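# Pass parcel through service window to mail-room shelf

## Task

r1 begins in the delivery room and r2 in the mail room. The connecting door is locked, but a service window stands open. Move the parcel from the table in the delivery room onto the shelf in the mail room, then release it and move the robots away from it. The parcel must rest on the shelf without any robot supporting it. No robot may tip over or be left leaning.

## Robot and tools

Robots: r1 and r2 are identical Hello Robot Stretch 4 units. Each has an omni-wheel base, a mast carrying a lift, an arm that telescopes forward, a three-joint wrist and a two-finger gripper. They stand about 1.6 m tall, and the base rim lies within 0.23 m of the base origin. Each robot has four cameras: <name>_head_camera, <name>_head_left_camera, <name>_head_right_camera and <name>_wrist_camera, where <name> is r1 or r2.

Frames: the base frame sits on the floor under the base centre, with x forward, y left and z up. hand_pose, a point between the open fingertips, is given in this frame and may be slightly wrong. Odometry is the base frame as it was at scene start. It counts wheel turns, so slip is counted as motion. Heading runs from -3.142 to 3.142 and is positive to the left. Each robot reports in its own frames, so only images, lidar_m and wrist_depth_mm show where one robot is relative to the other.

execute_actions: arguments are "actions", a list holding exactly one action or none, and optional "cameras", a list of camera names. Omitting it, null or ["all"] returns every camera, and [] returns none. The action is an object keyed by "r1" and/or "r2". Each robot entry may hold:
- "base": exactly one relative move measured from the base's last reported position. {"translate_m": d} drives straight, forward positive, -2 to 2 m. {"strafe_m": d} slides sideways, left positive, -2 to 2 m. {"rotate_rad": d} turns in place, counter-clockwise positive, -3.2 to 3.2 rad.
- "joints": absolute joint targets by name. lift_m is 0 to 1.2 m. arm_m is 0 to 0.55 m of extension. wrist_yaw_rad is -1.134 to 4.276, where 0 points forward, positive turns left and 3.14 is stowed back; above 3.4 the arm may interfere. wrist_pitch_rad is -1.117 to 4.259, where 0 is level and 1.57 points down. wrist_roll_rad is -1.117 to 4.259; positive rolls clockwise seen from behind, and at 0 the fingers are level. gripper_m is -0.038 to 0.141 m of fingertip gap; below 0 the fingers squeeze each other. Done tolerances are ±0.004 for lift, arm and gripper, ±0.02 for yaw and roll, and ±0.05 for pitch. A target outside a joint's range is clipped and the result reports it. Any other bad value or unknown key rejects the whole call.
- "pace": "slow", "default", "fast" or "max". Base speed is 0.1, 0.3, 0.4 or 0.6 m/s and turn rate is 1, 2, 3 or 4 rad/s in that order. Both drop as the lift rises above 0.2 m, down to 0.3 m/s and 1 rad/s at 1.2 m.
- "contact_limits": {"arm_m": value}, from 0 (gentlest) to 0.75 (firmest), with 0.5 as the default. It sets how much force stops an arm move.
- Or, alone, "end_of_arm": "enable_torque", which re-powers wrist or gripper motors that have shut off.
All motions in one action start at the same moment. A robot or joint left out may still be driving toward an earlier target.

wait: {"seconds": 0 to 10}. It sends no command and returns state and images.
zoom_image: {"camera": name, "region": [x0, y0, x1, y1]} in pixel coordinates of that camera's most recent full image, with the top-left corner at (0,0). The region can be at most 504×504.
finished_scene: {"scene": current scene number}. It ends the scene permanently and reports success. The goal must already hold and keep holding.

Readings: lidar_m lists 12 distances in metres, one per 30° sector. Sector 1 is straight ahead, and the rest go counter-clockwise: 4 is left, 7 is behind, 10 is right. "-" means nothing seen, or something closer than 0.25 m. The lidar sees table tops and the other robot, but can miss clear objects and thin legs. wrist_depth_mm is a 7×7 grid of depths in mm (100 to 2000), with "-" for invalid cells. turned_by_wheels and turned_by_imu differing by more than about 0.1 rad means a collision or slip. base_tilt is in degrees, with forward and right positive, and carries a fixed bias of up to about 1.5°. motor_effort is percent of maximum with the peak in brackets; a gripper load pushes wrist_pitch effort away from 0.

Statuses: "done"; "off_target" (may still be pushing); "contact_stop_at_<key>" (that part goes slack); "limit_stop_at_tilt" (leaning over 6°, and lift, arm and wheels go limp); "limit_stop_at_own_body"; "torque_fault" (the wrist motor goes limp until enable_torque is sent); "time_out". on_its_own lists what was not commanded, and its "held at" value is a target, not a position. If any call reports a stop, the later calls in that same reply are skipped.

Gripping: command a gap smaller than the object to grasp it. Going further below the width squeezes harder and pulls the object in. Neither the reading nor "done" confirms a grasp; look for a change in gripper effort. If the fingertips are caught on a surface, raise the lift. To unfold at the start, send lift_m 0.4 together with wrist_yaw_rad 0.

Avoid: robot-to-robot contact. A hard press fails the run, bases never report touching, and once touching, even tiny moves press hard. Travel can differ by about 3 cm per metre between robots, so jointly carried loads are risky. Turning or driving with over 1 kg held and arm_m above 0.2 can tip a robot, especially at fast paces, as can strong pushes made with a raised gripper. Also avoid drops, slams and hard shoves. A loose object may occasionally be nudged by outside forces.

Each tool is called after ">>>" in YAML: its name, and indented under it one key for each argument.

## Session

>>> execute_actions:
  actions: []

Scene clock: 0.00 s.
r1.base_odometry: x=+0.000 y=+0.000 heading=+0.000 (m, m, rad; r1's odometry frame)
r1.turned_by_wheels: +0.000 (rad since the last result)
r1.turned_by_imu: +0.000 (rad since the last result)
r1.base_tilt: forward=-0.3 right=+0.7 (deg)
r1.lidar_m: 1.29 1.28 1.42 2.21 1.79 0.97 1.09 2.47 0.97 0.90 0.96 1.10
r1.base_status: not commanded
r1.joint_positions: lift_m=+0.287 arm_m=+0.001 wrist_yaw_rad=+3.149 wrist_pitch_rad=+0.013 wrist_roll_rad=+0.005 gripper_m=+0.057
r1.joint_status: not commanded
r1.motor_effort: lift_m=+19 arm_m=+0 wrist_yaw_rad=+2 wrist_pitch_rad=-5 wrist_roll_rad=+1 gripper_m=-7 wheel_0=+0 wheel_1=+0 wheel_2=+0 (%)
r1.hand_pose: x=-0.1175 y=+0.0852 z=+0.4612 quat_wxyz=(-0.004, -0.006, +0.003, +1.000) (m; r1's base frame)
r1.wrist_depth_mm: - 138 - - - - - / - 132 - - - - - / - 128 203 - 1160 - - / 114 137 285 - - - - / - - - - - - - / 1537 1661 209 1661 1537 1863 1863 / 1138 1042 1160 1098 1078 1205 1255
r2.base_odometry: x=+0.000 y=+0.000 heading=+0.000 (m, m, rad; r2's odometry frame)
r2.turned_by_wheels: +0.000 (rad since the last result)
r2.turned_by_imu: +0.000 (rad since the last result)
r2.base_tilt: forward=-0.2 right=+0.6 (deg)
r2.lidar_m: 3.33 2.84 3.37 2.71 2.45 0.96 0.74 0.77 1.07 1.64 2.03 2.24
r2.base_status: not commanded
r2.joint_positions: lift_m=+0.157 arm_m=-0.003 wrist_yaw_rad=+3.184 wrist_pitch_rad=-0.014 wrist_roll_rad=-0.016 gripper_m=+0.057
r2.joint_status: not commanded
r2.motor_effort: lift_m=+20 arm_m=-1 wrist_yaw_rad=+1 wrist_pitch_rad=-6 wrist_roll_rad=-2 gripper_m=-5 wheel_0=+0 wheel_1=+0 wheel_2=+0 (%)
r2.hand_pose: x=-0.1236 y=+0.0752 z=+0.3389 quat_wxyz=(-0.021, +0.007, -0.008, +1.000) (m; r2's base frame)
r2.wrist_depth_mm: - 117 132 1138 1118 1397 1576 / - 109 133 1182 1281 1397 1537 / - 117 141 1160 1308 1430 1537 / 135 135 1078 1205 1281 1464 1537 / 960 1042 1078 1205 1308 1464 1576 / 946 991 195 1160 192 1255 1308 / 691 732 798 - 831 820 878
pictures: r1_head_camera, r1_head_left_camera, r1_head_right_camera, r1_wrist_camera, r2_head_camera, r2_head_left_camera, r2_head_right_camera, r2_wrist_camera
Images, in order (width x height): r1_head_camera 420x560, r1_head_left_camera 420x672, r1_head_right_camera 420x672, r1_wrist_camera 616x392, r2_head_camera 420x560, r2_head_left_camera 420x672, r2_head_right_camera 420x672, r2_wrist_camera 616x392.

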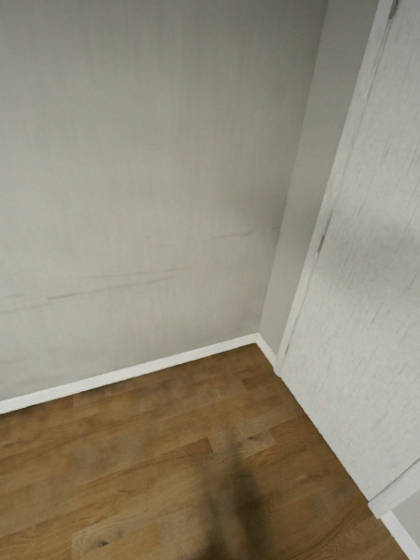

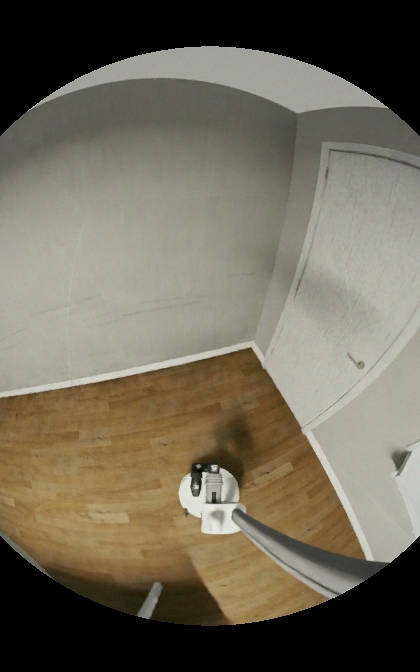

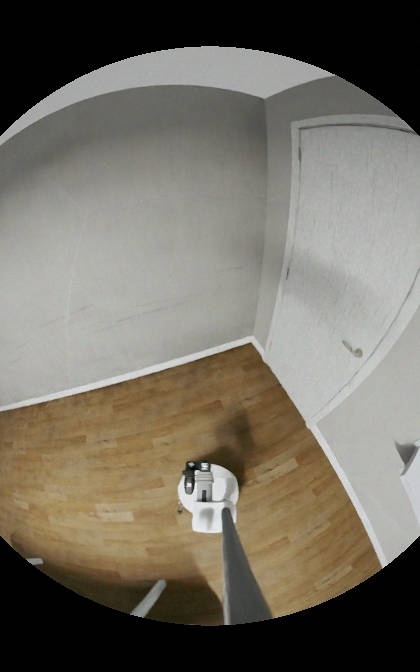

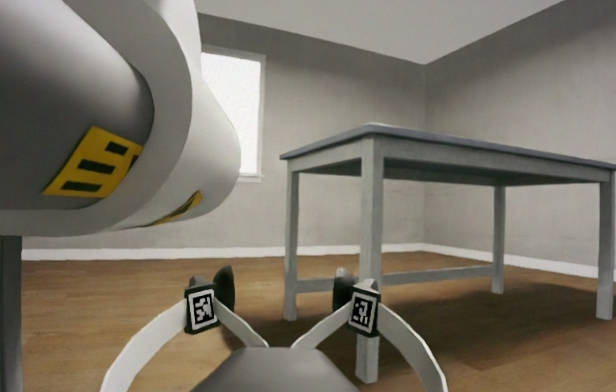

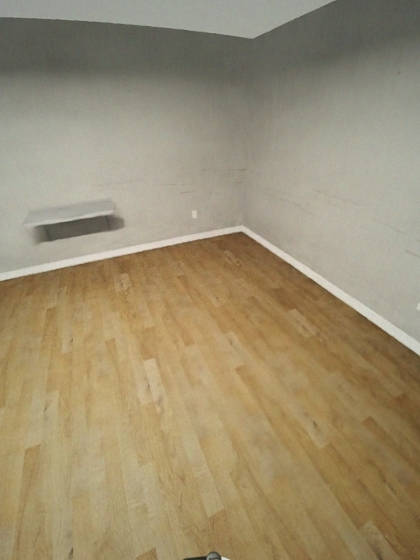

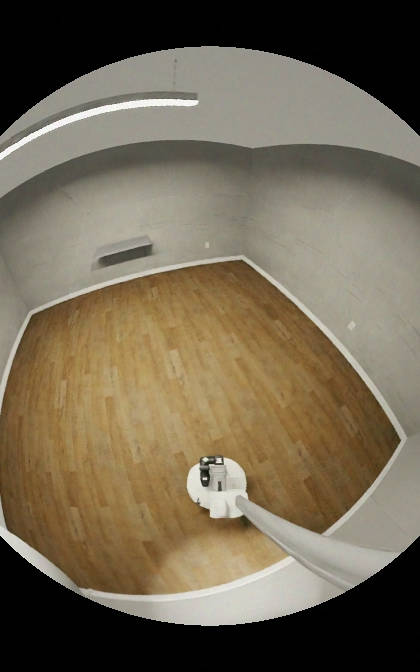

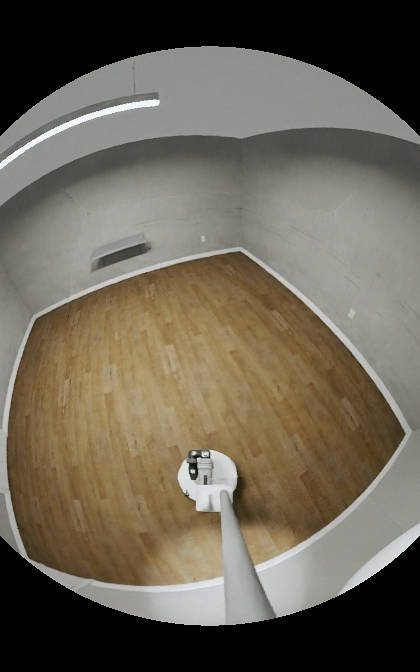

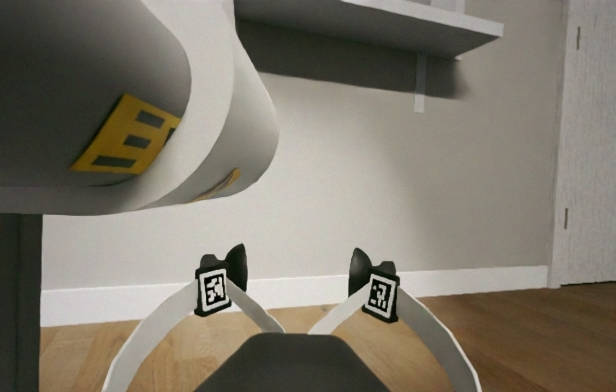

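>>> execute_actions:
  actions:
    - {"r1":{"base":{"rotate_rad":-2.78},"joints":{"lift_m":0.5,"wrist_yaw_rad":0,"gripper_m":0.14,"wrist_pitch_rad":0.3},"pace":"max"},"r2":{"base":{"rotate_rad":-2.78},"joints":{"lift_m":0.9,"wrist_yaw_rad":0,"gripper_m":0.14,"wrist_pitch_rad":0.3},"pace":"fast"}}
  cameras: ["r1_head_camera","r1_head_right_camera","r2_head_camera","r2_head_right_camera"]

Scene clock: 3.57 s.
r1.base_odometry: x=+0.000 y=+0.000 heading=-2.780 (m, m, rad; r1's odometry frame)
r1.turned_by_wheels: -2.780 (rad since the last result)
r1.turned_by_imu: -2.776 (rad since the last result)
r1.base_tilt: forward=-0.6 right=+0.9 (deg)
r1.lidar_m: 3.46 1.12 0.90 0.97 0.97 1.35 1.28 1.33 1.82 3.31 1.05 0.98
r1.base_status: done
r1.joint_positions: lift_m=+0.500 arm_m=+0.001 wrist_yaw_rad=+0.000 wrist_pitch_rad=+0.302 wrist_roll_rad=+0.005 gripper_m=+0.140
r1.joint_status: all done
r1.motor_effort: lift_m=+20(25) arm_m=-1(1) wrist_yaw_rad=+0(6) wrist_pitch_rad=-6(4) wrist_roll_rad=+0(1) gripper_m=-4(1) wheel_0=+0(9) wheel_1=-1(15) wheel_2=+0(10) (%)
r1.hand_pose: x=+0.4471 y=-0.0873 z=+0.5923 quat_wxyz=(+0.989, +0.003, +0.150, +0.000) (m; r1's base frame)
r1.wrist_depth_mm: 1618 - - - - - - / 1661 - - - - - - / 1618 - - - - - - / 1661 - - - - - - / 1499 1661 1708 1756 1756 1537 1537 / 1160 208 1205 1255 217 1281 1138 / 946 946 991 153 1042 1008 699
r2.base_odometry: x=+0.000 y=+0.000 heading=-2.780 (m, m, rad; r2's odometry frame)
r2.turned_by_wheels: -2.780 (rad since the last result)
r2.turned_by_imu: -2.761 (rad since the last result)
r2.base_tilt: forward=+0.0 right=+0.6 (deg)
r2.lidar_m: 0.75 1.01 1.37 2.04 2.15 2.88 3.34 3.42 2.75 2.63 1.09 0.78
r2.base_status: done
r2.joint_positions: lift_m=+0.900 arm_m=-0.003 wrist_yaw_rad=+0.000 wrist_pitch_rad=+0.302 wrist_roll_rad=-0.016 gripper_m=+0.140
r2.joint_status: all done
r2.motor_effort: lift_m=+22(24) arm_m=-1(1) wrist_yaw_rad=-1(7) wrist_pitch_rad=-6(6) wrist_roll_rad=-2(0) gripper_m=+1(3) wheel_0=+1(11) wheel_1=+1(10) wheel_2=+0(7) (%)
r2.hand_pose: x=+0.4438 y=-0.0873 z=+0.9922 quat_wxyz=(+0.989, -0.008, +0.150, +0.001) (m; r2's base frame)
r2.wrist_depth_mm: 668 676 683 - - - - / 707 715 715 - - - - / 750 759 750 878 1060 1098 1921 / 788 778 788 603 615 634 654 / 831 820 842 842 866 854 866 / 878 891 878 878 878 904 917 / 946 946 946 - 976 976 976
pictures: r1_head_camera, r1_head_right_camera, r2_head_camera, r2_head_right_camera
Images, in order (width x height): r1_head_camera 420x560, r1_head_right_camera 420x672, r2_head_camera 420x560, r2_head_right_camera 420x672.

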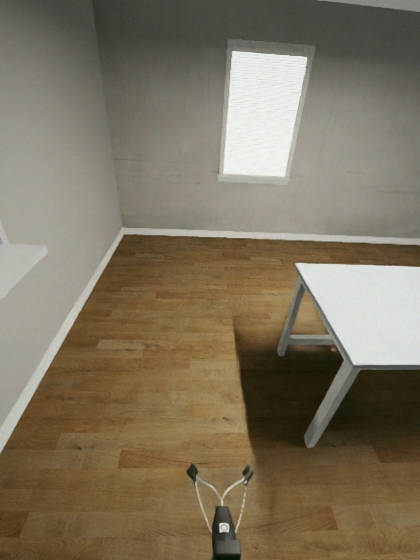

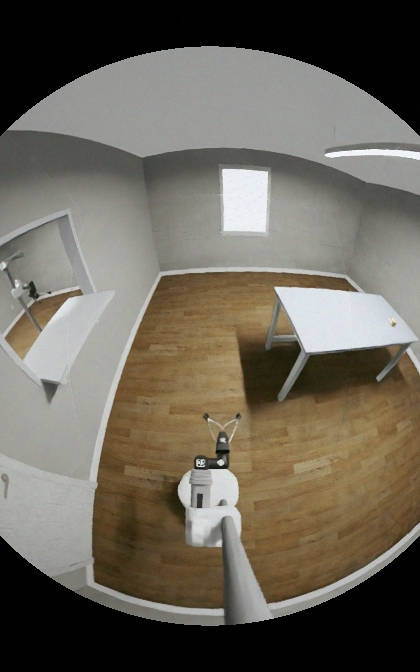

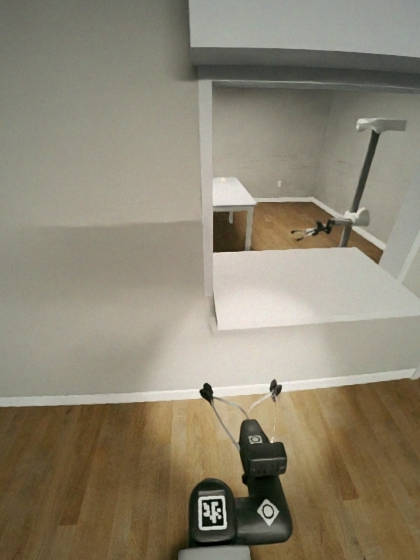

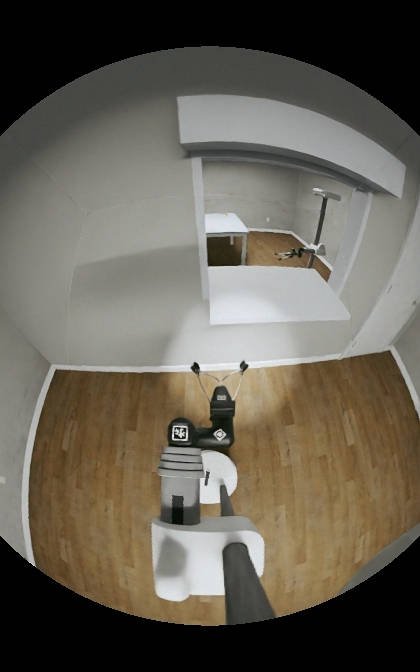

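>>> execute_actions:
  actions:
    - {"r1":{"base":{"strafe_m":-1.85},"joints":{"lift_m":0.76},"pace":"max"},"r2":{"base":{"strafe_m":-0.4}}}
  cameras: ["r1_head_camera","r1_wrist_camera","r2_head_camera"]

Scene clock: 8.73 s.
r1.base_odometry: x=-0.654 y=+1.730 heading=-2.780 (m, m, rad; r1's odometry frame)
r1.turned_by_wheels: +0.000 (rad since the last result)
r1.turned_by_imu: -0.002 (rad since the last result)
r1.base_tilt: forward=-0.4 right=+0.7 (deg)
r1.lidar_m: 0.73 0.77 1.04 2.69 1.83 1.33 1.26 1.28 1.52 1.44 1.53 0.77
r1.base_status: done
r1.joint_positions: lift_m=+0.760 arm_m=+0.001 wrist_yaw_rad=+0.000 wrist_pitch_rad=+0.302 wrist_roll_rad=+0.005 gripper_m=+0.140
r1.joint_status: all done
r1.motor_effort: lift_m=+20(26) arm_m=-1(1) wrist_yaw_rad=+2(2) wrist_pitch_rad=-5(4) wrist_roll_rad=+0(1) gripper_m=+0(2) wheel_0=-1(10) wheel_1=+2(14) wheel_2=+0(1) (%)
r1.hand_pose: x=+0.4471 y=-0.0874 z=+0.8523 quat_wxyz=(+0.989, +0.003, +0.150, +0.000) (m; r1's base frame)
r1.wrist_depth_mm: - - - - - - 1756 / - - - - - - 1661 / - - - - - - 1756 / 723 732 723 788 - - 1661 / 549 564 585 585 - - 1708 / 1430 208 1708 1708 216 1708 1618 / 1281 1308 1397 154 1336 1336 1430
r2.base_odometry: x=-0.142 y=+0.374 heading=-2.780 (m, m, rad; r2's odometry frame)
r2.turned_by_wheels: +0.000 (rad since the last result)
r2.turned_by_imu: +0.001 (rad since the last result)
r2.base_tilt: forward=-0.1 right=+0.5 (deg)
r2.lidar_m: 0.75 0.79 1.39 2.45 2.57 3.44 3.33 3.32 2.37 2.24 1.41 0.80
r2.base_status: done
r2.joint_positions: lift_m=+0.900 arm_m=-0.003 wrist_yaw_rad=+0.000 wrist_pitch_rad=+0.302 wrist_roll_rad=-0.016 gripper_m=+0.140
r2.joint_status: not commanded
r2.motor_effort: lift_m=+22(21) arm_m=-1(1) wrist_yaw_rad=+0(1) wrist_pitch_rad=-6(6) wrist_roll_rad=+0(0) gripper_m=+1(0) wheel_0=+0(10) wheel_1=+0(9) wheel_2=+0(1) (%)
r2.hand_pose: x=+0.4438 y=-0.0874 z=+0.9922 quat_wxyz=(+0.989, -0.008, +0.150, +0.001) (m; r2's base frame)
r2.wrist_depth_mm: 699 - - - - - 715 / 715 - - - - - 741 / 750 842 946 1008 1042 931 778 / 597 574 580 597 615 627 683 / 854 831 854 866 854 854 866 / 878 891 891 891 904 904 917 / 946 946 960 - 976 946 991
pictures: r1_head_camera, r1_wrist_camera, r2_head_camera
Images, in order (width x height): r1_head_camera 420x560, r1_wrist_camera 616x392, r2_head_camera 420x560.

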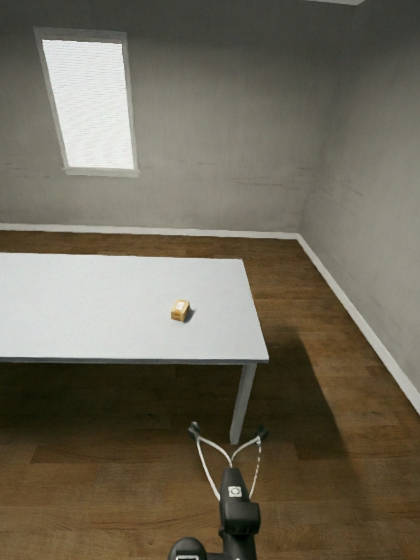

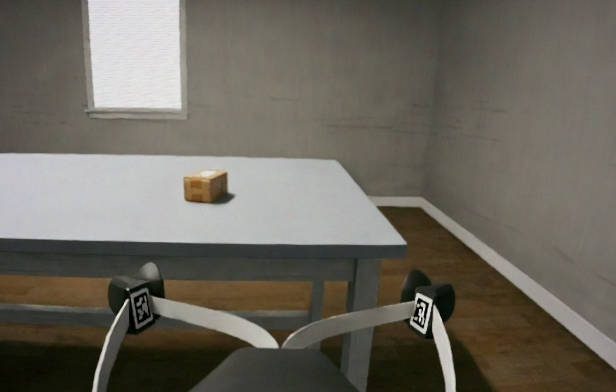

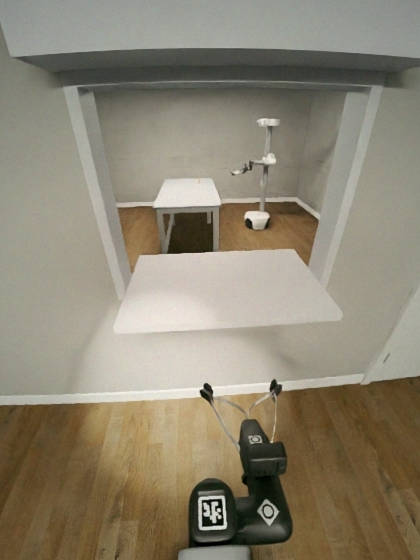

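>>> execute_actions:
  actions:
    - {"r1":{"base":{"strafe_m":0.24},"joints":{"wrist_yaw_rad":-0.25,"arm_m":0.2},"pace":"fast"},"r2":{"base":{"rotate_rad":0.03}}}
  cameras: []

>>> execute_actions:
  actions:
    - {"r1":{"base":{"translate_m":0.25},"joints":{"lift_m":0.73},"pace":"fast"},"r2":{"base":{"translate_m":0.25}}}
  cameras: ["r1_head_camera","r1_wrist_camera"]

Scene clock: 10.97 s.
r1.base_odometry: x=-0.569 y=+1.506 heading=-2.780 (m, m, rad; r1's odometry frame)
r1.turned_by_wheels: +0.000 (rad since the last result)
r1.turned_by_imu: +0.000 (rad since the last result)
r1.base_tilt: forward=-0.5 right=+0.7 (deg)
r1.lidar_m: 0.73 0.76 1.06 2.45 1.84 1.32 1.25 1.31 1.77 1.71 1.76 0.78
r1.base_status: done
r1.joint_positions: lift_m=+0.760 arm_m=+0.199 wrist_yaw_rad=-0.250 wrist_pitch_rad=+0.302 wrist_roll_rad=+0.005 gripper_m=+0.140
r1.joint_status: all done
r1.motor_effort: lift_m=+20(20) arm_m=+6(8) wrist_yaw_rad=+2(3) wrist_pitch_rad=-7(5) wrist_roll_rad=+0(0) gripper_m=+1(4) wheel_0=+1(10) wheel_1=-1(13) wheel_2=+0(1) (%)
r1.hand_pose: x=+0.6151 y=-0.1528 z=+0.8523 quat_wxyz=(+0.981, +0.021, +0.149, -0.124) (m; r1's base frame)
r1.wrist_depth_mm: - - - - - 1921 1537 / - - - - - 1983 1499 / - - - - - - 1537 / 715 741 759 798 - - 1576 / 466 480 496 508 517 1708 1661 / 343 208 368 394 216 1537 1618 / 355 387 418 154 1336 1308 1397
r2.base_odometry: x=-0.142 y=+0.374 heading=-2.750 (m, m, rad; r2's odometry frame)
r2.turned_by_wheels: +0.030 (rad since the last result)
r2.turned_by_imu: +0.029 (rad since the last result)
r2.base_tilt: forward=-0.1 right=+0.5 (deg)
r2.lidar_m: 0.73 0.79 1.42 2.46 2.56 3.43 3.35 3.19 2.33 2.26 1.39 0.79
r2.base_status: done
r2.joint_positions: lift_m=+0.900 arm_m=-0.003 wrist_yaw_rad=+0.000 wrist_pitch_rad=+0.302 wrist_roll_rad=-0.016 gripper_m=+0.140
r2.joint_status: not commanded
r2.motor_effort: lift_m=+22(22) arm_m=-1(1) wrist_yaw_rad=-1(1) wrist_pitch_rad=-5(6) wrist_roll_rad=-1(1) gripper_m=+1(0) wheel_0=-2(8) wheel_1=-2(4) wheel_2=-2(1) (%)
r2.hand_pose: x=+0.4438 y=-0.0874 z=+0.9922 quat_wxyz=(+0.989, -0.008, +0.150, +0.001) (m; r2's base frame)
r2.wrist_depth_mm: 691 - - - - - 741 / 723 - - - - - 741 / 768 820 960 976 1042 1098 759 / 798 574 585 597 615 634 661 / 842 831 854 842 842 842 854 / 904 891 891 878 891 878 904 / 976 960 960 - 976 946 960
pictures: none
No camera images: the call's "cameras" was empty. Leave "cameras" out to get every camera's image.

Scene clock: 13.23 s.
r1.base_odometry: x=-0.803 y=+1.417 heading=-2.780 (m, m, rad; r1's odometry frame)
r1.turned_by_wheels: +0.000 (rad since the last result)
r1.turned_by_imu: +0.000 (rad since the last result)
r1.base_tilt: forward=-0.6 right=+0.7 (deg)
r1.lidar_m: 0.49 0.50 0.71 2.43 2.20 1.58 1.50 1.56 1.77 1.69 0.73 0.51
r1.base_status: done
r1.joint_positions: lift_m=+0.730 arm_m=+0.199 wrist_yaw_rad=-0.250 wrist_pitch_rad=+0.302 wrist_roll_rad=+0.005 gripper_m=+0.140
r1.joint_status: all done
r1.motor_effort: lift_m=+15(16) arm_m=+6(6) wrist_yaw_rad=+1(1) wrist_pitch_rad=-6(5) wrist_roll_rad=+0(0) gripper_m=-2(1) wheel_0=+0(4) wheel_1=+0(6) wheel_2=+1(12) (%)
r1.hand_pose: x=+0.6151 y=-0.1528 z=+0.8226 quat_wxyz=(+0.981, +0.021, +0.149, -0.124) (m; r1's base frame)
r1.wrist_depth_mm: - - - - - 1921 1576 / - - - - - 1921 1537 / - - - - - - 1576 / 609 634 661 683 723 - 1618 / 399 415 375 410 449 455 1537 / 296 208 310 315 217 327 329 / 240 238 254 153 257 253 258
r2.base_odometry: x=-0.373 y=+0.279 heading=-2.750 (m, m, rad; r2's odometry frame)
r2.turned_by_wheels: +0.000 (rad since the last result)
r2.turned_by_imu: -0.002 (rad since the last result)
r2.base_tilt: forward=-0.1 right=+0.6 (deg)
r2.lidar_m: 0.51 0.54 1.04 2.46 2.56 3.53 3.66 3.20 2.33 2.27 0.73 0.51
r2.base_status: done
r2.joint_positions: lift_m=+0.900 arm_m=-0.003 wrist_yaw_rad=+0.000 wrist_pitch_rad=+0.302 wrist_roll_rad=-0.016 gripper_m=+0.140
r2.joint_status: not commanded
r2.motor_effort: lift_m=+22(22) arm_m=-1(1) wrist_yaw_rad=+1(0) wrist_pitch_rad=-6(5) wrist_roll_rad=+0(0) gripper_m=+0(1) wheel_0=+1(6) wheel_1=+0(6) wheel_2=+0(12) (%)
r2.hand_pose: x=+0.4438 y=-0.0874 z=+0.9922 quat_wxyz=(+0.989, -0.008, +0.150, +0.001) (m; r2's base frame)
r2.wrist_depth_mm: - - - - - - - / 591 - - - - - - / 603 - - - - - - / 539 559 580 597 621 634 647 / 402 410 418 427 439 445 462 / 338 336 336 340 334 340 353 / 647 647 634 - 647 634 640
pictures: r1_head_camera, r1_wrist_camera
Images, in order (width x height): r1_head_camera 420x560, r1_wrist_camera 616x392.

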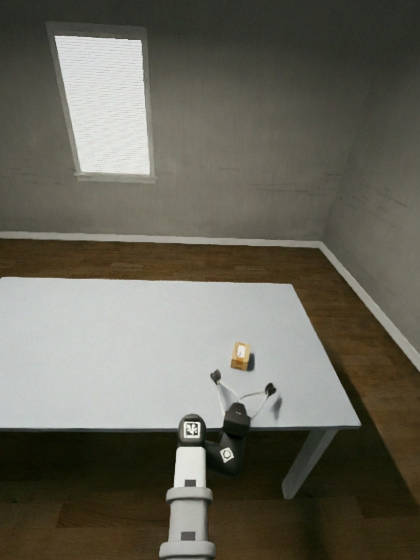

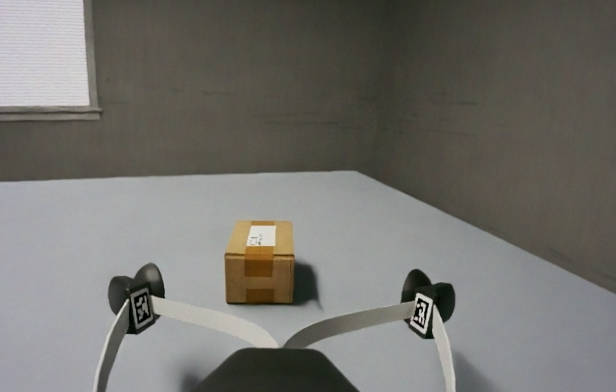

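>>> execute_actions:
  actions:
    - {"r1":{"joints":{"arm_m":0.322,"lift_m":0.693}}}
  cameras: ["r1_wrist_camera"]

Scene clock: 14.80 s.
r1.base_odometry: x=-0.803 y=+1.417 heading=-2.780 (m, m, rad; r1's odometry frame)
r1.turned_by_wheels: +0.000 (rad since the last result)
r1.turned_by_imu: +0.000 (rad since the last result)
r1.base_tilt: forward=-0.6 right=+0.6 (deg)
r1.lidar_m: 0.49 0.52 0.70 2.43 2.18 1.57 1.50 1.58 1.77 1.68 0.70 0.51
r1.base_status: not commanded
r1.joint_positions: lift_m=+0.693 arm_m=+0.321 wrist_yaw_rad=-0.250 wrist_pitch_rad=+0.302 wrist_roll_rad=+0.005 gripper_m=+0.140
r1.joint_status: all done
r1.motor_effort: lift_m=+15(12) arm_m=+6(7) wrist_yaw_rad=+1(0) wrist_pitch_rad=-6(6) wrist_roll_rad=+0(1) gripper_m=+1(0) wheel_0=-1(1) wheel_1=+0(0) wheel_2=+1(1) (%)
r1.hand_pose: x=+0.7370 y=-0.1528 z=+0.7857 quat_wxyz=(+0.981, +0.021, +0.149, -0.124) (m; r1's base frame)
r1.wrist_depth_mm: - - - - - 1921 1576 / - - - - - 1921 1576 / - - - - - 1921 1576 / 488 508 521 544 564 1808 1537 / 317 327 334 224 355 359 364 / 233 208 189 187 208 258 260 / 191 190 202 154 205 200 209
r2.base_odometry: x=-0.373 y=+0.279 heading=-2.750 (m, m, rad; r2's odometry frame)
r2.turned_by_wheels: +0.000 (rad since the last result)
r2.turned_by_imu: +0.000 (rad since the last result)
r2.base_tilt: forward=-0.1 right=+0.6 (deg)
r2.lidar_m: 0.50 0.53 1.09 2.45 2.60 3.54 3.65 3.20 2.34 2.25 0.74 0.52
r2.base_status: not commanded
r2.joint_positions: lift_m=+0.900 arm_m=-0.003 wrist_yaw_rad=+0.000 wrist_pitch_rad=+0.302 wrist_roll_rad=-0.016 gripper_m=+0.140
r2.joint_status: not commanded
r2.motor_effort: lift_m=+22(22) arm_m=-1(1) wrist_yaw_rad=+1(0) wrist_pitch_rad=-6(6) wrist_roll_rad=-1(0) gripper_m=+0(1) wheel_0=+1(1) wheel_1=+0(0) wheel_2=+0(0) (%)
r2.hand_pose: x=+0.4438 y=-0.0874 z=+0.9922 quat_wxyz=(+0.989, -0.008, +0.150, +0.001) (m; r2's base frame)
r2.wrist_depth_mm: - - - - - - - / 591 - - - - - - / 597 - - - - - - / 544 569 580 609 621 640 647 / 407 410 421 430 442 449 455 / 336 336 334 338 334 336 351 / 647 647 640 - 640 634 647
pictures: r1_wrist_camera
Images, in order (width x height): r1_wrist_camera 616x392.

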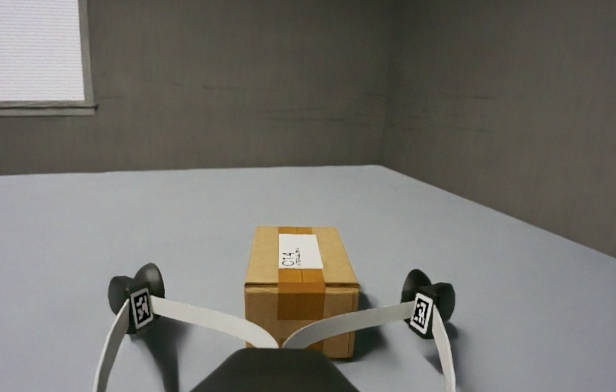

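>>> execute_actions:
  actions:
    - {"r1":{"joints":{"gripper_m":0.02}}}
  cameras: []

>>> execute_actions:
  actions:
    - {"r1":{"joints":{"lift_m":0.72},"pace":"fast"}}
  cameras: ["r1_wrist_camera"]

>>> execute_actions:
  actions:
    - {"r1":{"base":{"strafe_m":1.68},"joints":{"arm_m":0.0,"lift_m":0.75,"wrist_yaw_rad":0},"pace":"max"}}
  cameras: []

>>> execute_actions:
  actions:
    - {"r1":{"base":{"translate_m":0.56},"joints":{"lift_m":0.89},"pace":"max"}}
  cameras: []

>>> execute_actions:
  actions:
    - {"r1":{"base":{"rotate_rad":1.56},"pace":"fast"}}
  cameras: ["r1_head_camera","r1_wrist_camera"]

Scene clock: 17.43 s.
r1.base_odometry: x=-0.803 y=+1.417 heading=-2.780 (m, m, rad; r1's odometry frame)
r1.turned_by_wheels: +0.000 (rad since the last result)
r1.turned_by_imu: +0.000 (rad since the last result)
r1.base_tilt: forward=-0.6 right=+0.9 (deg)
r1.lidar_m: 0.47 0.50 0.70 2.42 2.18 1.59 1.51 1.57 1.77 1.69 0.70 0.51
r1.base_status: not commanded
r1.joint_positions: lift_m=+0.693 arm_m=+0.321 wrist_yaw_rad=-0.250 wrist_pitch_rad=+0.303 wrist_roll_rad=+0.005 gripper_m=+0.020
r1.joint_status: all done
r1.motor_effort: lift_m=+15(15) arm_m=+6(6) wrist_yaw_rad=+1(1) wrist_pitch_rad=-8(8) wrist_roll_rad=+0(1) gripper_m=-23(18) wheel_0=+0(0) wheel_1=+0(0) wheel_2=+1(1) (%)
r1.hand_pose: x=+0.7369 y=-0.1528 z=+0.7855 quat_wxyz=(+0.981, +0.021, +0.149, -0.124) (m; r1's base frame)
r1.wrist_depth_mm: - - - - - 1921 1499 / - - - - - 1983 1537 / - - - - - - 1537 / 480 500 521 539 559 1808 1576 / 315 325 312 217 353 359 364 / 233 236 177 178 190 258 257 / 190 182 191 181 199 200 208
r2.base_odometry: x=-0.373 y=+0.279 heading=-2.750 (m, m, rad; r2's odometry frame)
r2.turned_by_wheels: +0.000 (rad since the last result)
r2.turned_by_imu: +0.000 (rad since the last result)
r2.base_tilt: forward=-0.1 right=+0.5 (deg)
r2.lidar_m: 0.50 0.54 1.09 2.45 2.57 3.53 3.64 3.22 2.37 2.23 0.72 0.52
r2.base_status: not commanded
r2.joint_positions: lift_m=+0.900 arm_m=-0.003 wrist_yaw_rad=+0.000 wrist_pitch_rad=+0.302 wrist_roll_rad=-0.016 gripper_m=+0.140
r2.joint_status: not commanded
r2.motor_effort: lift_m=+22(22) arm_m=-1(1) wrist_yaw_rad=+0(1) wrist_pitch_rad=-6(5) wrist_roll_rad=-1(0) gripper_m=-3(1) wheel_0=+1(1) wheel_1=+0(0) wheel_2=+0(0) (%)
r2.hand_pose: x=+0.4438 y=-0.0874 z=+0.9922 quat_wxyz=(+0.989, -0.008, +0.150, +0.001) (m; r2's base frame)
r2.wrist_depth_mm: - - - - - - - / 591 - - - - - - / 597 - - - - - - / 549 564 580 603 615 634 647 / 404 407 418 433 436 449 455 / 338 336 338 340 334 336 351 / 640 654 640 - 640 627 640
pictures: none
No camera images: the call's "cameras" was empty. Leave "cameras" out to get every camera's image.

Scene clock: 18.17 s.
r1.base_odometry: x=-0.803 y=+1.417 heading=-2.780 (m, m, rad; r1's odometry frame)
r1.turned_by_wheels: +0.000 (rad since the last result)
r1.turned_by_imu: +0.000 (rad since the last result)
r1.base_tilt: forward=-0.5 right=+0.7 (deg)
r1.lidar_m: 0.49 0.49 0.70 2.43 2.19 1.60 1.50 1.56 1.78 1.68 0.72 0.52
r1.base_status: not commanded
r1.joint_positions: lift_m=+0.720 arm_m=+0.321 wrist_yaw_rad=-0.250 wrist_pitch_rad=+0.303 wrist_roll_rad=+0.005 gripper_m=+0.020
r1.joint_status: all done
r1.motor_effort: lift_m=+21(21) arm_m=+6(7) wrist_yaw_rad=+1(1) wrist_pitch_rad=-9(8) wrist_roll_rad=+0(0) gripper_m=-21(19) wheel_0=+0(1) wheel_1=-1(0) wheel_2=+1(1) (%)
r1.hand_pose: x=+0.7369 y=-0.1528 z=+0.8119 quat_wxyz=(+0.981, +0.021, +0.149, -0.124) (m; r1's base frame)
r1.wrist_depth_mm: - - - - - 1983 1576 / - - - - - 1983 1499 / - - - - - 1921 1576 / 574 585 615 640 654 1921 1576 / 373 384 368 217 418 424 1464 / 276 282 178 178 190 304 306 / 224 216 228 181 236 236 240
r2.base_odometry: x=-0.373 y=+0.279 heading=-2.750 (m, m, rad; r2's odometry frame)
r2.turned_by_wheels: +0.000 (rad since the last result)
r2.turned_by_imu: +0.000 (rad since the last result)
r2.base_tilt: forward=+0.0 right=+0.5 (deg)
r2.lidar_m: 0.49 0.50 1.05 2.46 2.57 3.53 3.65 3.22 2.34 2.25 0.73 0.52
r2.base_status: not commanded
r2.joint_positions: lift_m=+0.900 arm_m=-0.003 wrist_yaw_rad=+0.000 wrist_pitch_rad=+0.302 wrist_roll_rad=-0.016 gripper_m=+0.140
r2.joint_status: not commanded
r2.motor_effort: lift_m=+22(22) arm_m=-1(1) wrist_yaw_rad=-1(0) wrist_pitch_rad=-5(6) wrist_roll_rad=-1(0) gripper_m=+2(0) wheel_0=+1(1) wheel_1=+0(0) wheel_2=+0(0) (%)
r2.hand_pose: x=+0.4438 y=-0.0874 z=+0.9922 quat_wxyz=(+0.989, -0.008, +0.150, +0.001) (m; r2's base frame)
r2.wrist_depth_mm: - - - - - - - / 591 - - - - - - / 591 - - - - - - / 549 569 585 597 615 634 647 / 404 410 424 427 442 449 455 / 338 334 334 340 336 338 351 / 654 640 640 - 647 634 640
pictures: r1_wrist_camera
Images, in order (width x height): r1_wrist_camera 616x392.

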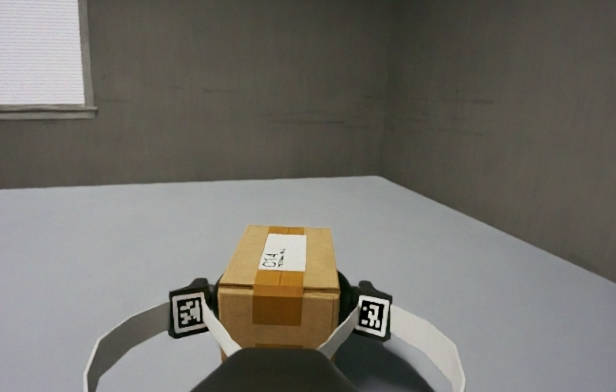

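Scene clock: 23.27 s.
r1.base_odometry: x=-0.209 y=-0.154 heading=-2.780 (m, m, rad; r1's odometry frame)
r1.turned_by_wheels: +0.000 (rad since the last result)
r1.turned_by_imu: +0.004 (rad since the last result)
r1.base_tilt: forward=-0.4 right=+0.7 (deg)
r1.lidar_m: 3.21 1.03 0.75 0.77 0.98 1.30 1.53 1.59 2.15 1.91 0.83 0.97
r1.base_status: done
r1.joint_positions: lift_m=+0.750 arm_m=+0.002 wrist_yaw_rad=+0.000 wrist_pitch_rad=+0.303 wrist_roll_rad=+0.005 gripper_m=+0.020
r1.joint_status: all done
r1.motor_effort: lift_m=+20(20) arm_m=-7(9) wrist_yaw_rad=+2(10) wrist_pitch_rad=-8(9) wrist_roll_rad=+0(1) gripper_m=-21(20) wheel_0=+1(13) wheel_1=-1(10) wheel_2=-1(0) (%)
r1.hand_pose: x=+0.4480 y=-0.0874 z=+0.8419 quat_wxyz=(+0.989, +0.003, +0.151, +0.000) (m; r1's base frame)
r1.wrist_depth_mm: 1537 - - - - - - / 1576 - - - - - - / 1576 - - - - - - / 1537 - - - - - 854 / 1576 - - 219 - - - / 1464 1618 178 178 190 1618 1708 / 1255 1229 1336 181 1366 1138 1308
r2.base_odometry: x=-0.373 y=+0.279 heading=-2.750 (m, m, rad; r2's odometry frame)
r2.turned_by_wheels: +0.000 (rad since the last result)
r2.turned_by_imu: -0.001 (rad since the last result)
r2.base_tilt: forward=-0.1 right=+0.3 (deg)
r2.lidar_m: 0.50 0.54 1.07 2.46 2.58 3.55 3.62 3.22 2.34 2.24 0.73 0.54
r2.base_status: not commanded
r2.joint_positions: lift_m=+0.900 arm_m=-0.003 wrist_yaw_rad=+0.000 wrist_pitch_rad=+0.302 wrist_roll_rad=-0.016 gripper_m=+0.140
r2.joint_status: not commanded
r2.motor_effort: lift_m=+22(22) arm_m=-1(1) wrist_yaw_rad=+1(1) wrist_pitch_rad=-5(6) wrist_roll_rad=-1(1) gripper_m=+2(1) wheel_0=+1(1) wheel_1=+0(0) wheel_2=+0(0) (%)
r2.hand_pose: x=+0.4438 y=-0.0874 z=+0.9922 quat_wxyz=(+0.989, -0.008, +0.150, +0.001) (m; r2's base frame)
r2.wrist_depth_mm: - - - - - - - / 591 - - - - 1499 - / 597 - - - - - - / 544 559 580 597 615 640 647 / 404 410 418 430 436 445 459 / 336 338 334 340 336 338 351 / 647 640 634 - 647 634 634
pictures: none
No camera images: the call's "cameras" was empty. Leave "cameras" out to get every camera's image.

Scene clock: 26.03 s.
r1.base_odometry: x=-0.733 y=-0.352 heading=-2.780 (m, m, rad; r1's odometry frame)
r1.turned_by_wheels: +0.000 (rad since the last result)
r1.turned_by_imu: -0.001 (rad since the last result)
r1.base_tilt: forward=-0.6 right=+0.7 (deg)
r1.lidar_m: 2.66 1.35 0.75 0.72 0.75 1.31 2.10 2.17 2.94 0.67 0.71 0.98
r1.base_status: done
r1.joint_positions: lift_m=+0.890 arm_m=+0.002 wrist_yaw_rad=+0.000 wrist_pitch_rad=+0.303 wrist_roll_rad=+0.005 gripper_m=+0.020
r1.joint_status: all done
r1.motor_effort: lift_m=+20(23) arm_m=-6(7) wrist_yaw_rad=+2(1) wrist_pitch_rad=-8(10) wrist_roll_rad=-1(0) gripper_m=-19(17) wheel_0=+1(4) wheel_1=+1(10) wheel_2=+1(13) (%)
r1.hand_pose: x=+0.4479 y=-0.0874 z=+0.9820 quat_wxyz=(+0.989, +0.003, +0.151, +0.000) (m; r1's base frame)
r1.wrist_depth_mm: 1537 - - - - - - / 1576 - - - - - - / 1537 - - - - - - / 1576 - - - - - - / 1618 - - 218 - - - / 1576 1808 178 177 190 - 1983 / 1464 1464 1499 181 1537 1537 1576
r2.base_odometry: x=-0.373 y=+0.279 heading=-2.750 (m, m, rad; r2's odometry frame)
r2.turned_by_wheels: +0.000 (rad since the last result)
r2.turned_by_imu: -0.001 (rad since the last result)
r2.base_tilt: forward=-0.1 right=+0.5 (deg)
r2.lidar_m: 0.49 0.52 1.09 2.46 2.57 3.55 3.64 3.26 2.35 2.24 0.74 0.54
r2.base_status: not commanded
r2.joint_positions: lift_m=+0.900 arm_m=-0.003 wrist_yaw_rad=+0.000 wrist_pitch_rad=+0.302 wrist_roll_rad=-0.016 gripper_m=+0.140
r2.joint_status: not commanded
r2.motor_effort: lift_m=+22(22) arm_m=-1(1) wrist_yaw_rad=+1(0) wrist_pitch_rad=-6(6) wrist_roll_rad=+0(0) gripper_m=+0(2) wheel_0=+1(1) wheel_1=+0(0) wheel_2=+0(0) (%)
r2.hand_pose: x=+0.4438 y=-0.0874 z=+0.9922 quat_wxyz=(+0.989, -0.008, +0.150, +0.001) (m; r2's base frame)
r2.wrist_depth_mm: - - - - - - - / 597 - - - - - - / 597 - - - - - - / 549 569 585 603 615 640 640 / 399 410 418 430 439 445 459 / 338 336 336 338 338 338 353 / 647 640 634 - 634 640 640
pictures: none
No camera images: the call's "cameras" was empty. Leave "cameras" out to get every camera's image.

Scene clock: 28.10 s.
r1.base_odometry: x=-0.733 y=-0.352 heading=-1.220 (m, m, rad; r1's odometry frame)
r1.turned_by_wheels: +1.560 (rad since the last result)
r1.turned_by_imu: +1.557 (rad since the last result)
r1.base_tilt: forward=-0.5 right=+0.7 (deg)
r1.lidar_m: 0.71 0.75 1.29 2.09 2.16 2.94 0.68 0.70 2.74 2.67 1.37 0.76
r1.base_status: done
r1.joint_positions: lift_m=+0.890 arm_m=+0.002 wrist_yaw_rad=+0.000 wrist_pitch_rad=+0.303 wrist_roll_rad=+0.005 gripper_m=+0.020
r1.joint_status: not commanded
r1.motor_effort: lift_m=+21(21) arm_m=-7(7) wrist_yaw_rad=+1(1) wrist_pitch_rad=-8(9) wrist_roll_rad=+0(0) gripper_m=-23(18) wheel_0=-3(5) wheel_1=-1(9) wheel_2=-1(9) (%)
r1.hand_pose: x=+0.4480 y=-0.0874 z=+0.9820 quat_wxyz=(+0.989, +0.003, +0.151, +0.000) (m; r1's base frame)
r1.wrist_depth_mm: 691 - - - - 759 683 / 707 - - - - 768 707 / 707 - - - - 778 741 / 676 715 741 759 788 750 778 / 496 504 512 217 539 554 820 / 759 759 178 178 190 831 866 / 798 809 809 181 842 866 891
r2.base_odometry: x=-0.373 y=+0.279 heading=-2.750 (m, m, rad; r2's odometry frame)
r2.turned_by_wheels: +0.000 (rad since the last result)
r2.turned_by_imu: +0.000 (rad since the last result)
r2.base_tilt: forward=+0.1 right=+0.5 (deg)
r2.lidar_m: 0.49 0.55 1.06 2.46 2.59 3.58 3.64 3.21 2.33 2.25 0.72 0.53
r2.base_status: not commanded
r2.joint_positions: lift_m=+0.900 arm_m=-0.003 wrist_yaw_rad=+0.000 wrist_pitch_rad=+0.302 wrist_roll_rad=-0.016 gripper_m=+0.140
r2.joint_status: not commanded
r2.motor_effort: lift_m=+22(22) arm_m=-1(1) wrist_yaw_rad=+0(1) wrist_pitch_rad=-6(6) wrist_roll_rad=-1(1) gripper_m=-1(0) wheel_0=+1(1) wheel_1=+0(0) wheel_2=+0(0) (%)
r2.hand_pose: x=+0.4438 y=-0.0874 z=+0.9922 quat_wxyz=(+0.989, -0.008, +0.150, +0.001) (m; r2's base frame)
r2.wrist_depth_mm: - - - - - - - / 597 - - - - - - / 591 - - - - - - / 549 564 585 603 621 640 647 / 404 407 418 427 439 449 455 / 336 334 338 338 336 338 353 / 634 640 640 - 640 634 647
pictures: r1_head_camera, r1_wrist_camera
Images, in order (width x height): r1_head_camera 420x560, r1_wrist_camera 616x392.

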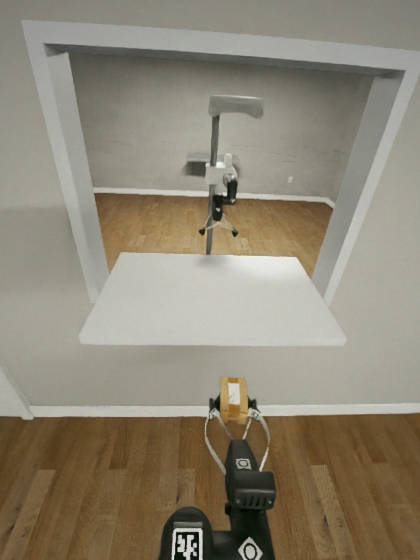

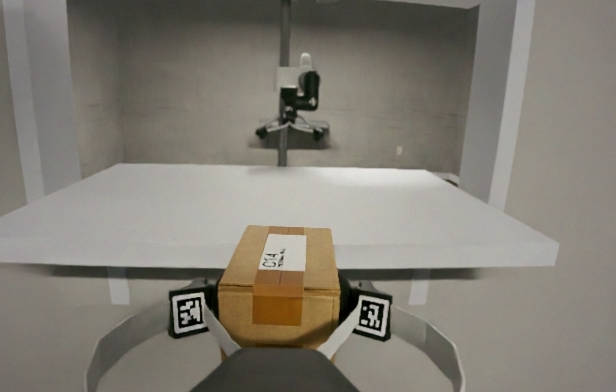

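>>> execute_actions:
  actions:
    - {"r1":{"joints":{"lift_m":0.855,"arm_m":0.54},"pace":"fast"},"r2":{"joints":{"lift_m":0.86,"arm_m":0.1}}}
  cameras: ["r2_wrist_camera"]

Scene clock: 30.43 s.
r1.base_odometry: x=-0.733 y=-0.352 heading=-1.220 (m, m, rad; r1's odometry frame)
r1.turned_by_wheels: +0.000 (rad since the last result)
r1.turned_by_imu: +0.000 (rad since the last result)
r1.base_tilt: forward=-0.4 right=+0.8 (deg)
r1.lidar_m: 0.72 0.75 1.30 2.09 2.17 2.93 0.67 0.71 2.74 2.67 1.37 0.75
r1.base_status: not commanded
r1.joint_positions: lift_m=+0.855 arm_m=+0.539 wrist_yaw_rad=+0.000 wrist_pitch_rad=+0.303 wrist_roll_rad=+0.005 gripper_m=+0.020
r1.joint_status: all done
r1.motor_effort: lift_m=+15(14) arm_m=+6(7) wrist_yaw_rad=+0(1) wrist_pitch_rad=-8(9) wrist_roll_rad=+0(0) gripper_m=-20(18) wheel_0=-3(3) wheel_1=-1(1) wheel_2=-1(1) (%)
r1.hand_pose: x=+0.9852 y=-0.0873 z=+0.9474 quat_wxyz=(+0.989, +0.003, +0.151, +0.000) (m; r1's base frame)
r1.wrist_depth_mm: - - - - - - - / - - - 732 - - - / - - - 741 - - - / - - - - - - - / 366 377 364 218 407 415 421 / 271 276 177 178 190 300 300 / 221 212 222 181 231 233 237
r2.base_odometry: x=-0.373 y=+0.279 heading=-2.750 (m, m, rad; r2's odometry frame)
r2.turned_by_wheels: +0.000 (rad since the last result)
r2.turned_by_imu: +0.000 (rad since the last result)
r2.base_tilt: forward=-0.1 right=+0.4 (deg)
r2.lidar_m: 0.51 0.52 1.08 2.45 2.59 3.52 3.64 3.21 2.34 2.24 0.71 0.53
r2.base_status: not commanded
r2.joint_positions: lift_m=+0.860 arm_m=+0.099 wrist_yaw_rad=+0.000 wrist_pitch_rad=+0.302 wrist_roll_rad=-0.016 gripper_m=+0.140
r2.joint_status: all done
r2.motor_effort: lift_m=+17(21) arm_m=+4(1) wrist_yaw_rad=+1(0) wrist_pitch_rad=-6(6) wrist_roll_rad=-1(1) gripper_m=+0(1) wheel_0=+1(1) wheel_1=+0(0) wheel_2=+0(0) (%)
r2.hand_pose: x=+0.5455 y=-0.0874 z=+0.9526 quat_wxyz=(+0.989, -0.008, +0.150, +0.001) (m; r2's base frame)
r2.wrist_depth_mm: - - - - - - - / - - - - - - - / - 723 759 508 - - - / 442 452 469 473 496 512 530 / 327 329 340 345 353 359 370 / 257 242 245 267 252 257 282 / 227 225 227 - 229 229 230
pictures: r2_wrist_camera
Images, in order (width x height): r2_wrist_camera 616x392.

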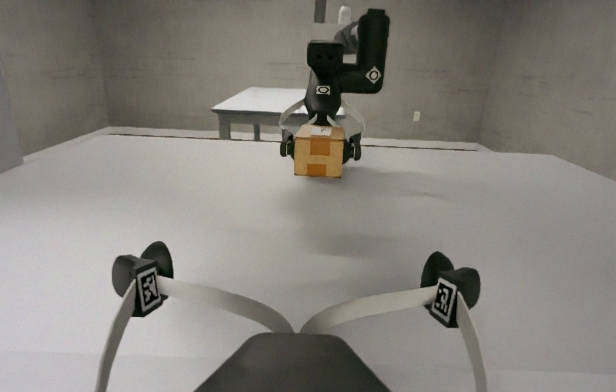

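>>> execute_actions:
  actions:
    - {"r1":{"joints":{"lift_m":0.833}},"r2":{"base":{"strafe_m":-0.02}}}
  cameras: []

>>> execute_actions:
  actions:
    - {"r1":{"joints":{"gripper_m":0.09}}}
  cameras: []

>>> execute_actions:
  actions:
    - {"r1":{"joints":{"arm_m":0.1},"pace":"max"},"r2":{"joints":{"arm_m":0.32,"lift_m":0.838}}}
  cameras: ["r2_wrist_camera"]

Scene clock: 31.60 s.
r1.base_odometry: x=-0.733 y=-0.352 heading=-1.220 (m, m, rad; r1's odometry frame)
r1.turned_by_wheels: +0.000 (rad since the last result)
r1.turned_by_imu: +0.000 (rad since the last result)
r1.base_tilt: forward=-0.5 right=+0.7 (deg)
r1.lidar_m: 0.71 0.75 1.29 2.08 2.18 2.96 0.67 0.70 2.75 2.66 1.37 0.75
r1.base_status: not commanded
r1.joint_positions: lift_m=+0.833 arm_m=+0.539 wrist_yaw_rad=+0.000 wrist_pitch_rad=+0.303 wrist_roll_rad=+0.005 gripper_m=+0.020
r1.joint_status: all done
r1.motor_effort: lift_m=+15(18) arm_m=+6(6) wrist_yaw_rad=+1(1) wrist_pitch_rad=-9(10) wrist_roll_rad=+1(0) gripper_m=-20(19) wheel_0=-3(3) wheel_1=-1(1) wheel_2=-1(1) (%)
r1.hand_pose: x=+0.9852 y=-0.0873 z=+0.9254 quat_wxyz=(+0.989, +0.003, +0.151, +0.000) (m; r1's base frame)
r1.wrist_depth_mm: - - - 1025 - - - / - - - 715 - - - / - - - - - - - / 492 504 517 535 - - - / 317 329 315 218 355 359 368 / 236 238 178 178 190 259 260 / 192 183 193 181 201 201 209
r2.base_odometry: x=-0.380 y=+0.297 heading=-2.750 (m, m, rad; r2's odometry frame)
r2.turned_by_wheels: +0.000 (rad since the last result)
r2.turned_by_imu: +0.000 (rad since the last result)
r2.base_tilt: forward=+0.0 right=+0.5 (deg)
r2.lidar_m: 0.50 0.53 1.06 2.49 2.57 3.58 3.63 3.19 2.30 2.24 0.75 0.54
r2.base_status: done
r2.joint_positions: lift_m=+0.860 arm_m=+0.099 wrist_yaw_rad=+0.000 wrist_pitch_rad=+0.302 wrist_roll_rad=-0.016 gripper_m=+0.140
r2.joint_status: not commanded
r2.motor_effort: lift_m=+17(17) arm_m=+4(4) wrist_yaw_rad=+0(0) wrist_pitch_rad=-5(6) wrist_roll_rad=-1(1) gripper_m=+0(1) wheel_0=+1(10) wheel_1=+1(8) wheel_2=+0(3) (%)
r2.hand_pose: x=+0.5455 y=-0.0874 z=+0.9526 quat_wxyz=(+0.989, -0.008, +0.150, +0.001) (m; r2's base frame)
r2.wrist_depth_mm: - - - - - - - / - - - 715 - - - / - 723 759 615 - - - / 442 455 462 473 500 517 530 / 324 329 340 347 351 362 370 / 257 241 244 268 252 256 283 / 228 224 226 - 229 228 230
pictures: none
No camera images: the call's "cameras" was empty. Leave "cameras" out to get every camera's image.

Scene clock: 33.10 s.
r1.base_odometry: x=-0.733 y=-0.352 heading=-1.220 (m, m, rad; r1's odometry frame)
r1.turned_by_wheels: +0.000 (rad since the last result)
r1.turned_by_imu: +0.000 (rad since the last result)
r1.base_tilt: forward=-0.3 right=+0.7 (deg)
r1.lidar_m: 0.71 0.76 1.29 2.09 2.18 2.94 0.67 0.70 2.76 2.67 1.38 0.75
r1.base_status: not commanded
r1.joint_positions: lift_m=+0.833 arm_m=+0.539 wrist_yaw_rad=+0.000 wrist_pitch_rad=+0.302 wrist_roll_rad=+0.005 gripper_m=+0.090
r1.joint_status: all done
r1.motor_effort: lift_m=+15(15) arm_m=+6(6) wrist_yaw_rad=+0(1) wrist_pitch_rad=-7(8) wrist_roll_rad=+0(0) gripper_m=-5(22) wheel_0=-3(3) wheel_1=-1(1) wheel_2=-1(1) (%)
r1.hand_pose: x=+0.9852 y=-0.0873 z=+0.9256 quat_wxyz=(+0.989, +0.003, +0.151, +0.000) (m; r1's base frame)
r1.wrist_depth_mm: - - - 1042 - - - / - - - 715 - - - / - - - - - - - / 488 512 525 1118 - - - / 319 329 319 229 357 364 366 / 235 230 190 188 220 262 262 / 193 190 196 192 202 207 211
r2.base_odometry: x=-0.380 y=+0.297 heading=-2.750 (m, m, rad; r2's odometry frame)
r2.turned_by_wheels: +0.000 (rad since the last result)
r2.turned_by_imu: +0.000 (rad since the last result)
r2.base_tilt: forward=-0.1 right=+0.6 (deg)
r2.lidar_m: 0.51 0.53 1.08 2.48 2.62 3.57 3.64 3.18 2.32 2.23 0.70 0.54
r2.base_status: not commanded
r2.joint_positions: lift_m=+0.860 arm_m=+0.099 wrist_yaw_rad=+0.000 wrist_pitch_rad=+0.302 wrist_roll_rad=-0.016 gripper_m=+0.140
r2.joint_status: not commanded
r2.motor_effort: lift_m=+17(17) arm_m=+5(4) wrist_yaw_rad=+1(1) wrist_pitch_rad=-6(6) wrist_roll_rad=+0(0) gripper_m=+1(3) wheel_0=+1(1) wheel_1=+1(1) wheel_2=+0(0) (%)
r2.hand_pose: x=+0.5455 y=-0.0874 z=+0.9526 quat_wxyz=(+0.989, -0.008, +0.150, +0.001) (m; r2's base frame)
r2.wrist_depth_mm: - - - - - - - / - - - 715 - - - / - 732 759 615 - - - / 445 459 466 455 500 517 530 / 325 330 338 345 353 362 368 / 258 241 245 267 252 257 283 / 227 225 226 - 229 229 230
pictures: none
No camera images: the call's "cameras" was empty. Leave "cameras" out to get every camera's image.

Scene clock: 34.97 s.
r1.base_odometry: x=-0.733 y=-0.352 heading=-1.220 (m, m, rad; r1's odometry frame)
r1.turned_by_wheels: +0.000 (rad since the last result)
r1.turned_by_imu: +0.000 (rad since the last result)
r1.base_tilt: forward=-0.5 right=+0.8 (deg)
r1.lidar_m: 0.71 0.74 1.27 2.09 2.18 2.91 0.67 0.70 2.75 2.67 1.39 0.73
r1.base_status: not commanded
r1.joint_positions: lift_m=+0.833 arm_m=+0.101 wrist_yaw_rad=+0.000 wrist_pitch_rad=+0.302 wrist_roll_rad=+0.005 gripper_m=+0.090
r1.joint_status: all done
r1.motor_effort: lift_m=+15(15) arm_m=-6(8) wrist_yaw_rad=+3(0) wrist_pitch_rad=-6(6) wrist_roll_rad=+0(1) gripper_m=-1(6) wheel_0=-3(3) wheel_1=-1(1) wheel_2=-1(1) (%)
r1.hand_pose: x=+0.5474 y=-0.0875 z=+0.9256 quat_wxyz=(+0.989, +0.003, +0.151, -0.001) (m; r1's base frame)
r1.wrist_depth_mm: - - - - - - 580 / - - - 1430 - - 609 / - - - 866 - - 634 / 496 512 525 554 564 591 654 / 389 394 404 410 421 433 442 / 654 647 676 683 220 723 732 / 676 691 699 691 741 759 778
r2.base_odometry: x=-0.380 y=+0.297 heading=-2.750 (m, m, rad; r2's odometry frame)
r2.turned_by_wheels: +0.000 (rad since the last result)
r2.turned_by_imu: +0.000 (rad since the last result)
r2.base_tilt: forward=+0.0 right=+0.5 (deg)
r2.lidar_m: 0.51 0.53 1.06 2.47 2.60 3.57 3.63 3.15 2.31 2.24 0.72 0.51
r2.base_status: not commanded
r2.joint_positions: lift_m=+0.838 arm_m=+0.319 wrist_yaw_rad=+0.000 wrist_pitch_rad=+0.302 wrist_roll_rad=-0.016 gripper_m=+0.140
r2.joint_status: all done
r2.motor_effort: lift_m=+16(17) arm_m=+5(5) wrist_yaw_rad=+1(1) wrist_pitch_rad=-5(6) wrist_roll_rad=+0(0) gripper_m=-1(1) wheel_0=+1(1) wheel_1=+1(1) wheel_2=+0(1) (%)
r2.hand_pose: x=+0.7656 y=-0.0874 z=+0.9306 quat_wxyz=(+0.989, -0.008, +0.150, +0.001) (m; r2's base frame)
r2.wrist_depth_mm: - - - - - - - / - - - - - - - / - - - 1921 - - - / 384 394 402 277 430 439 455 / 281 285 289 247 304 312 317 / 223 208 211 231 217 222 244 / 183 180 188 - 195 189 199
pictures: r2_wrist_camera
Images, in order (width x height): r2_wrist_camera 616x392.

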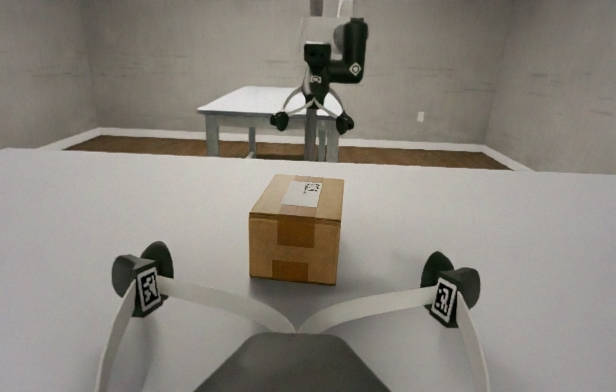

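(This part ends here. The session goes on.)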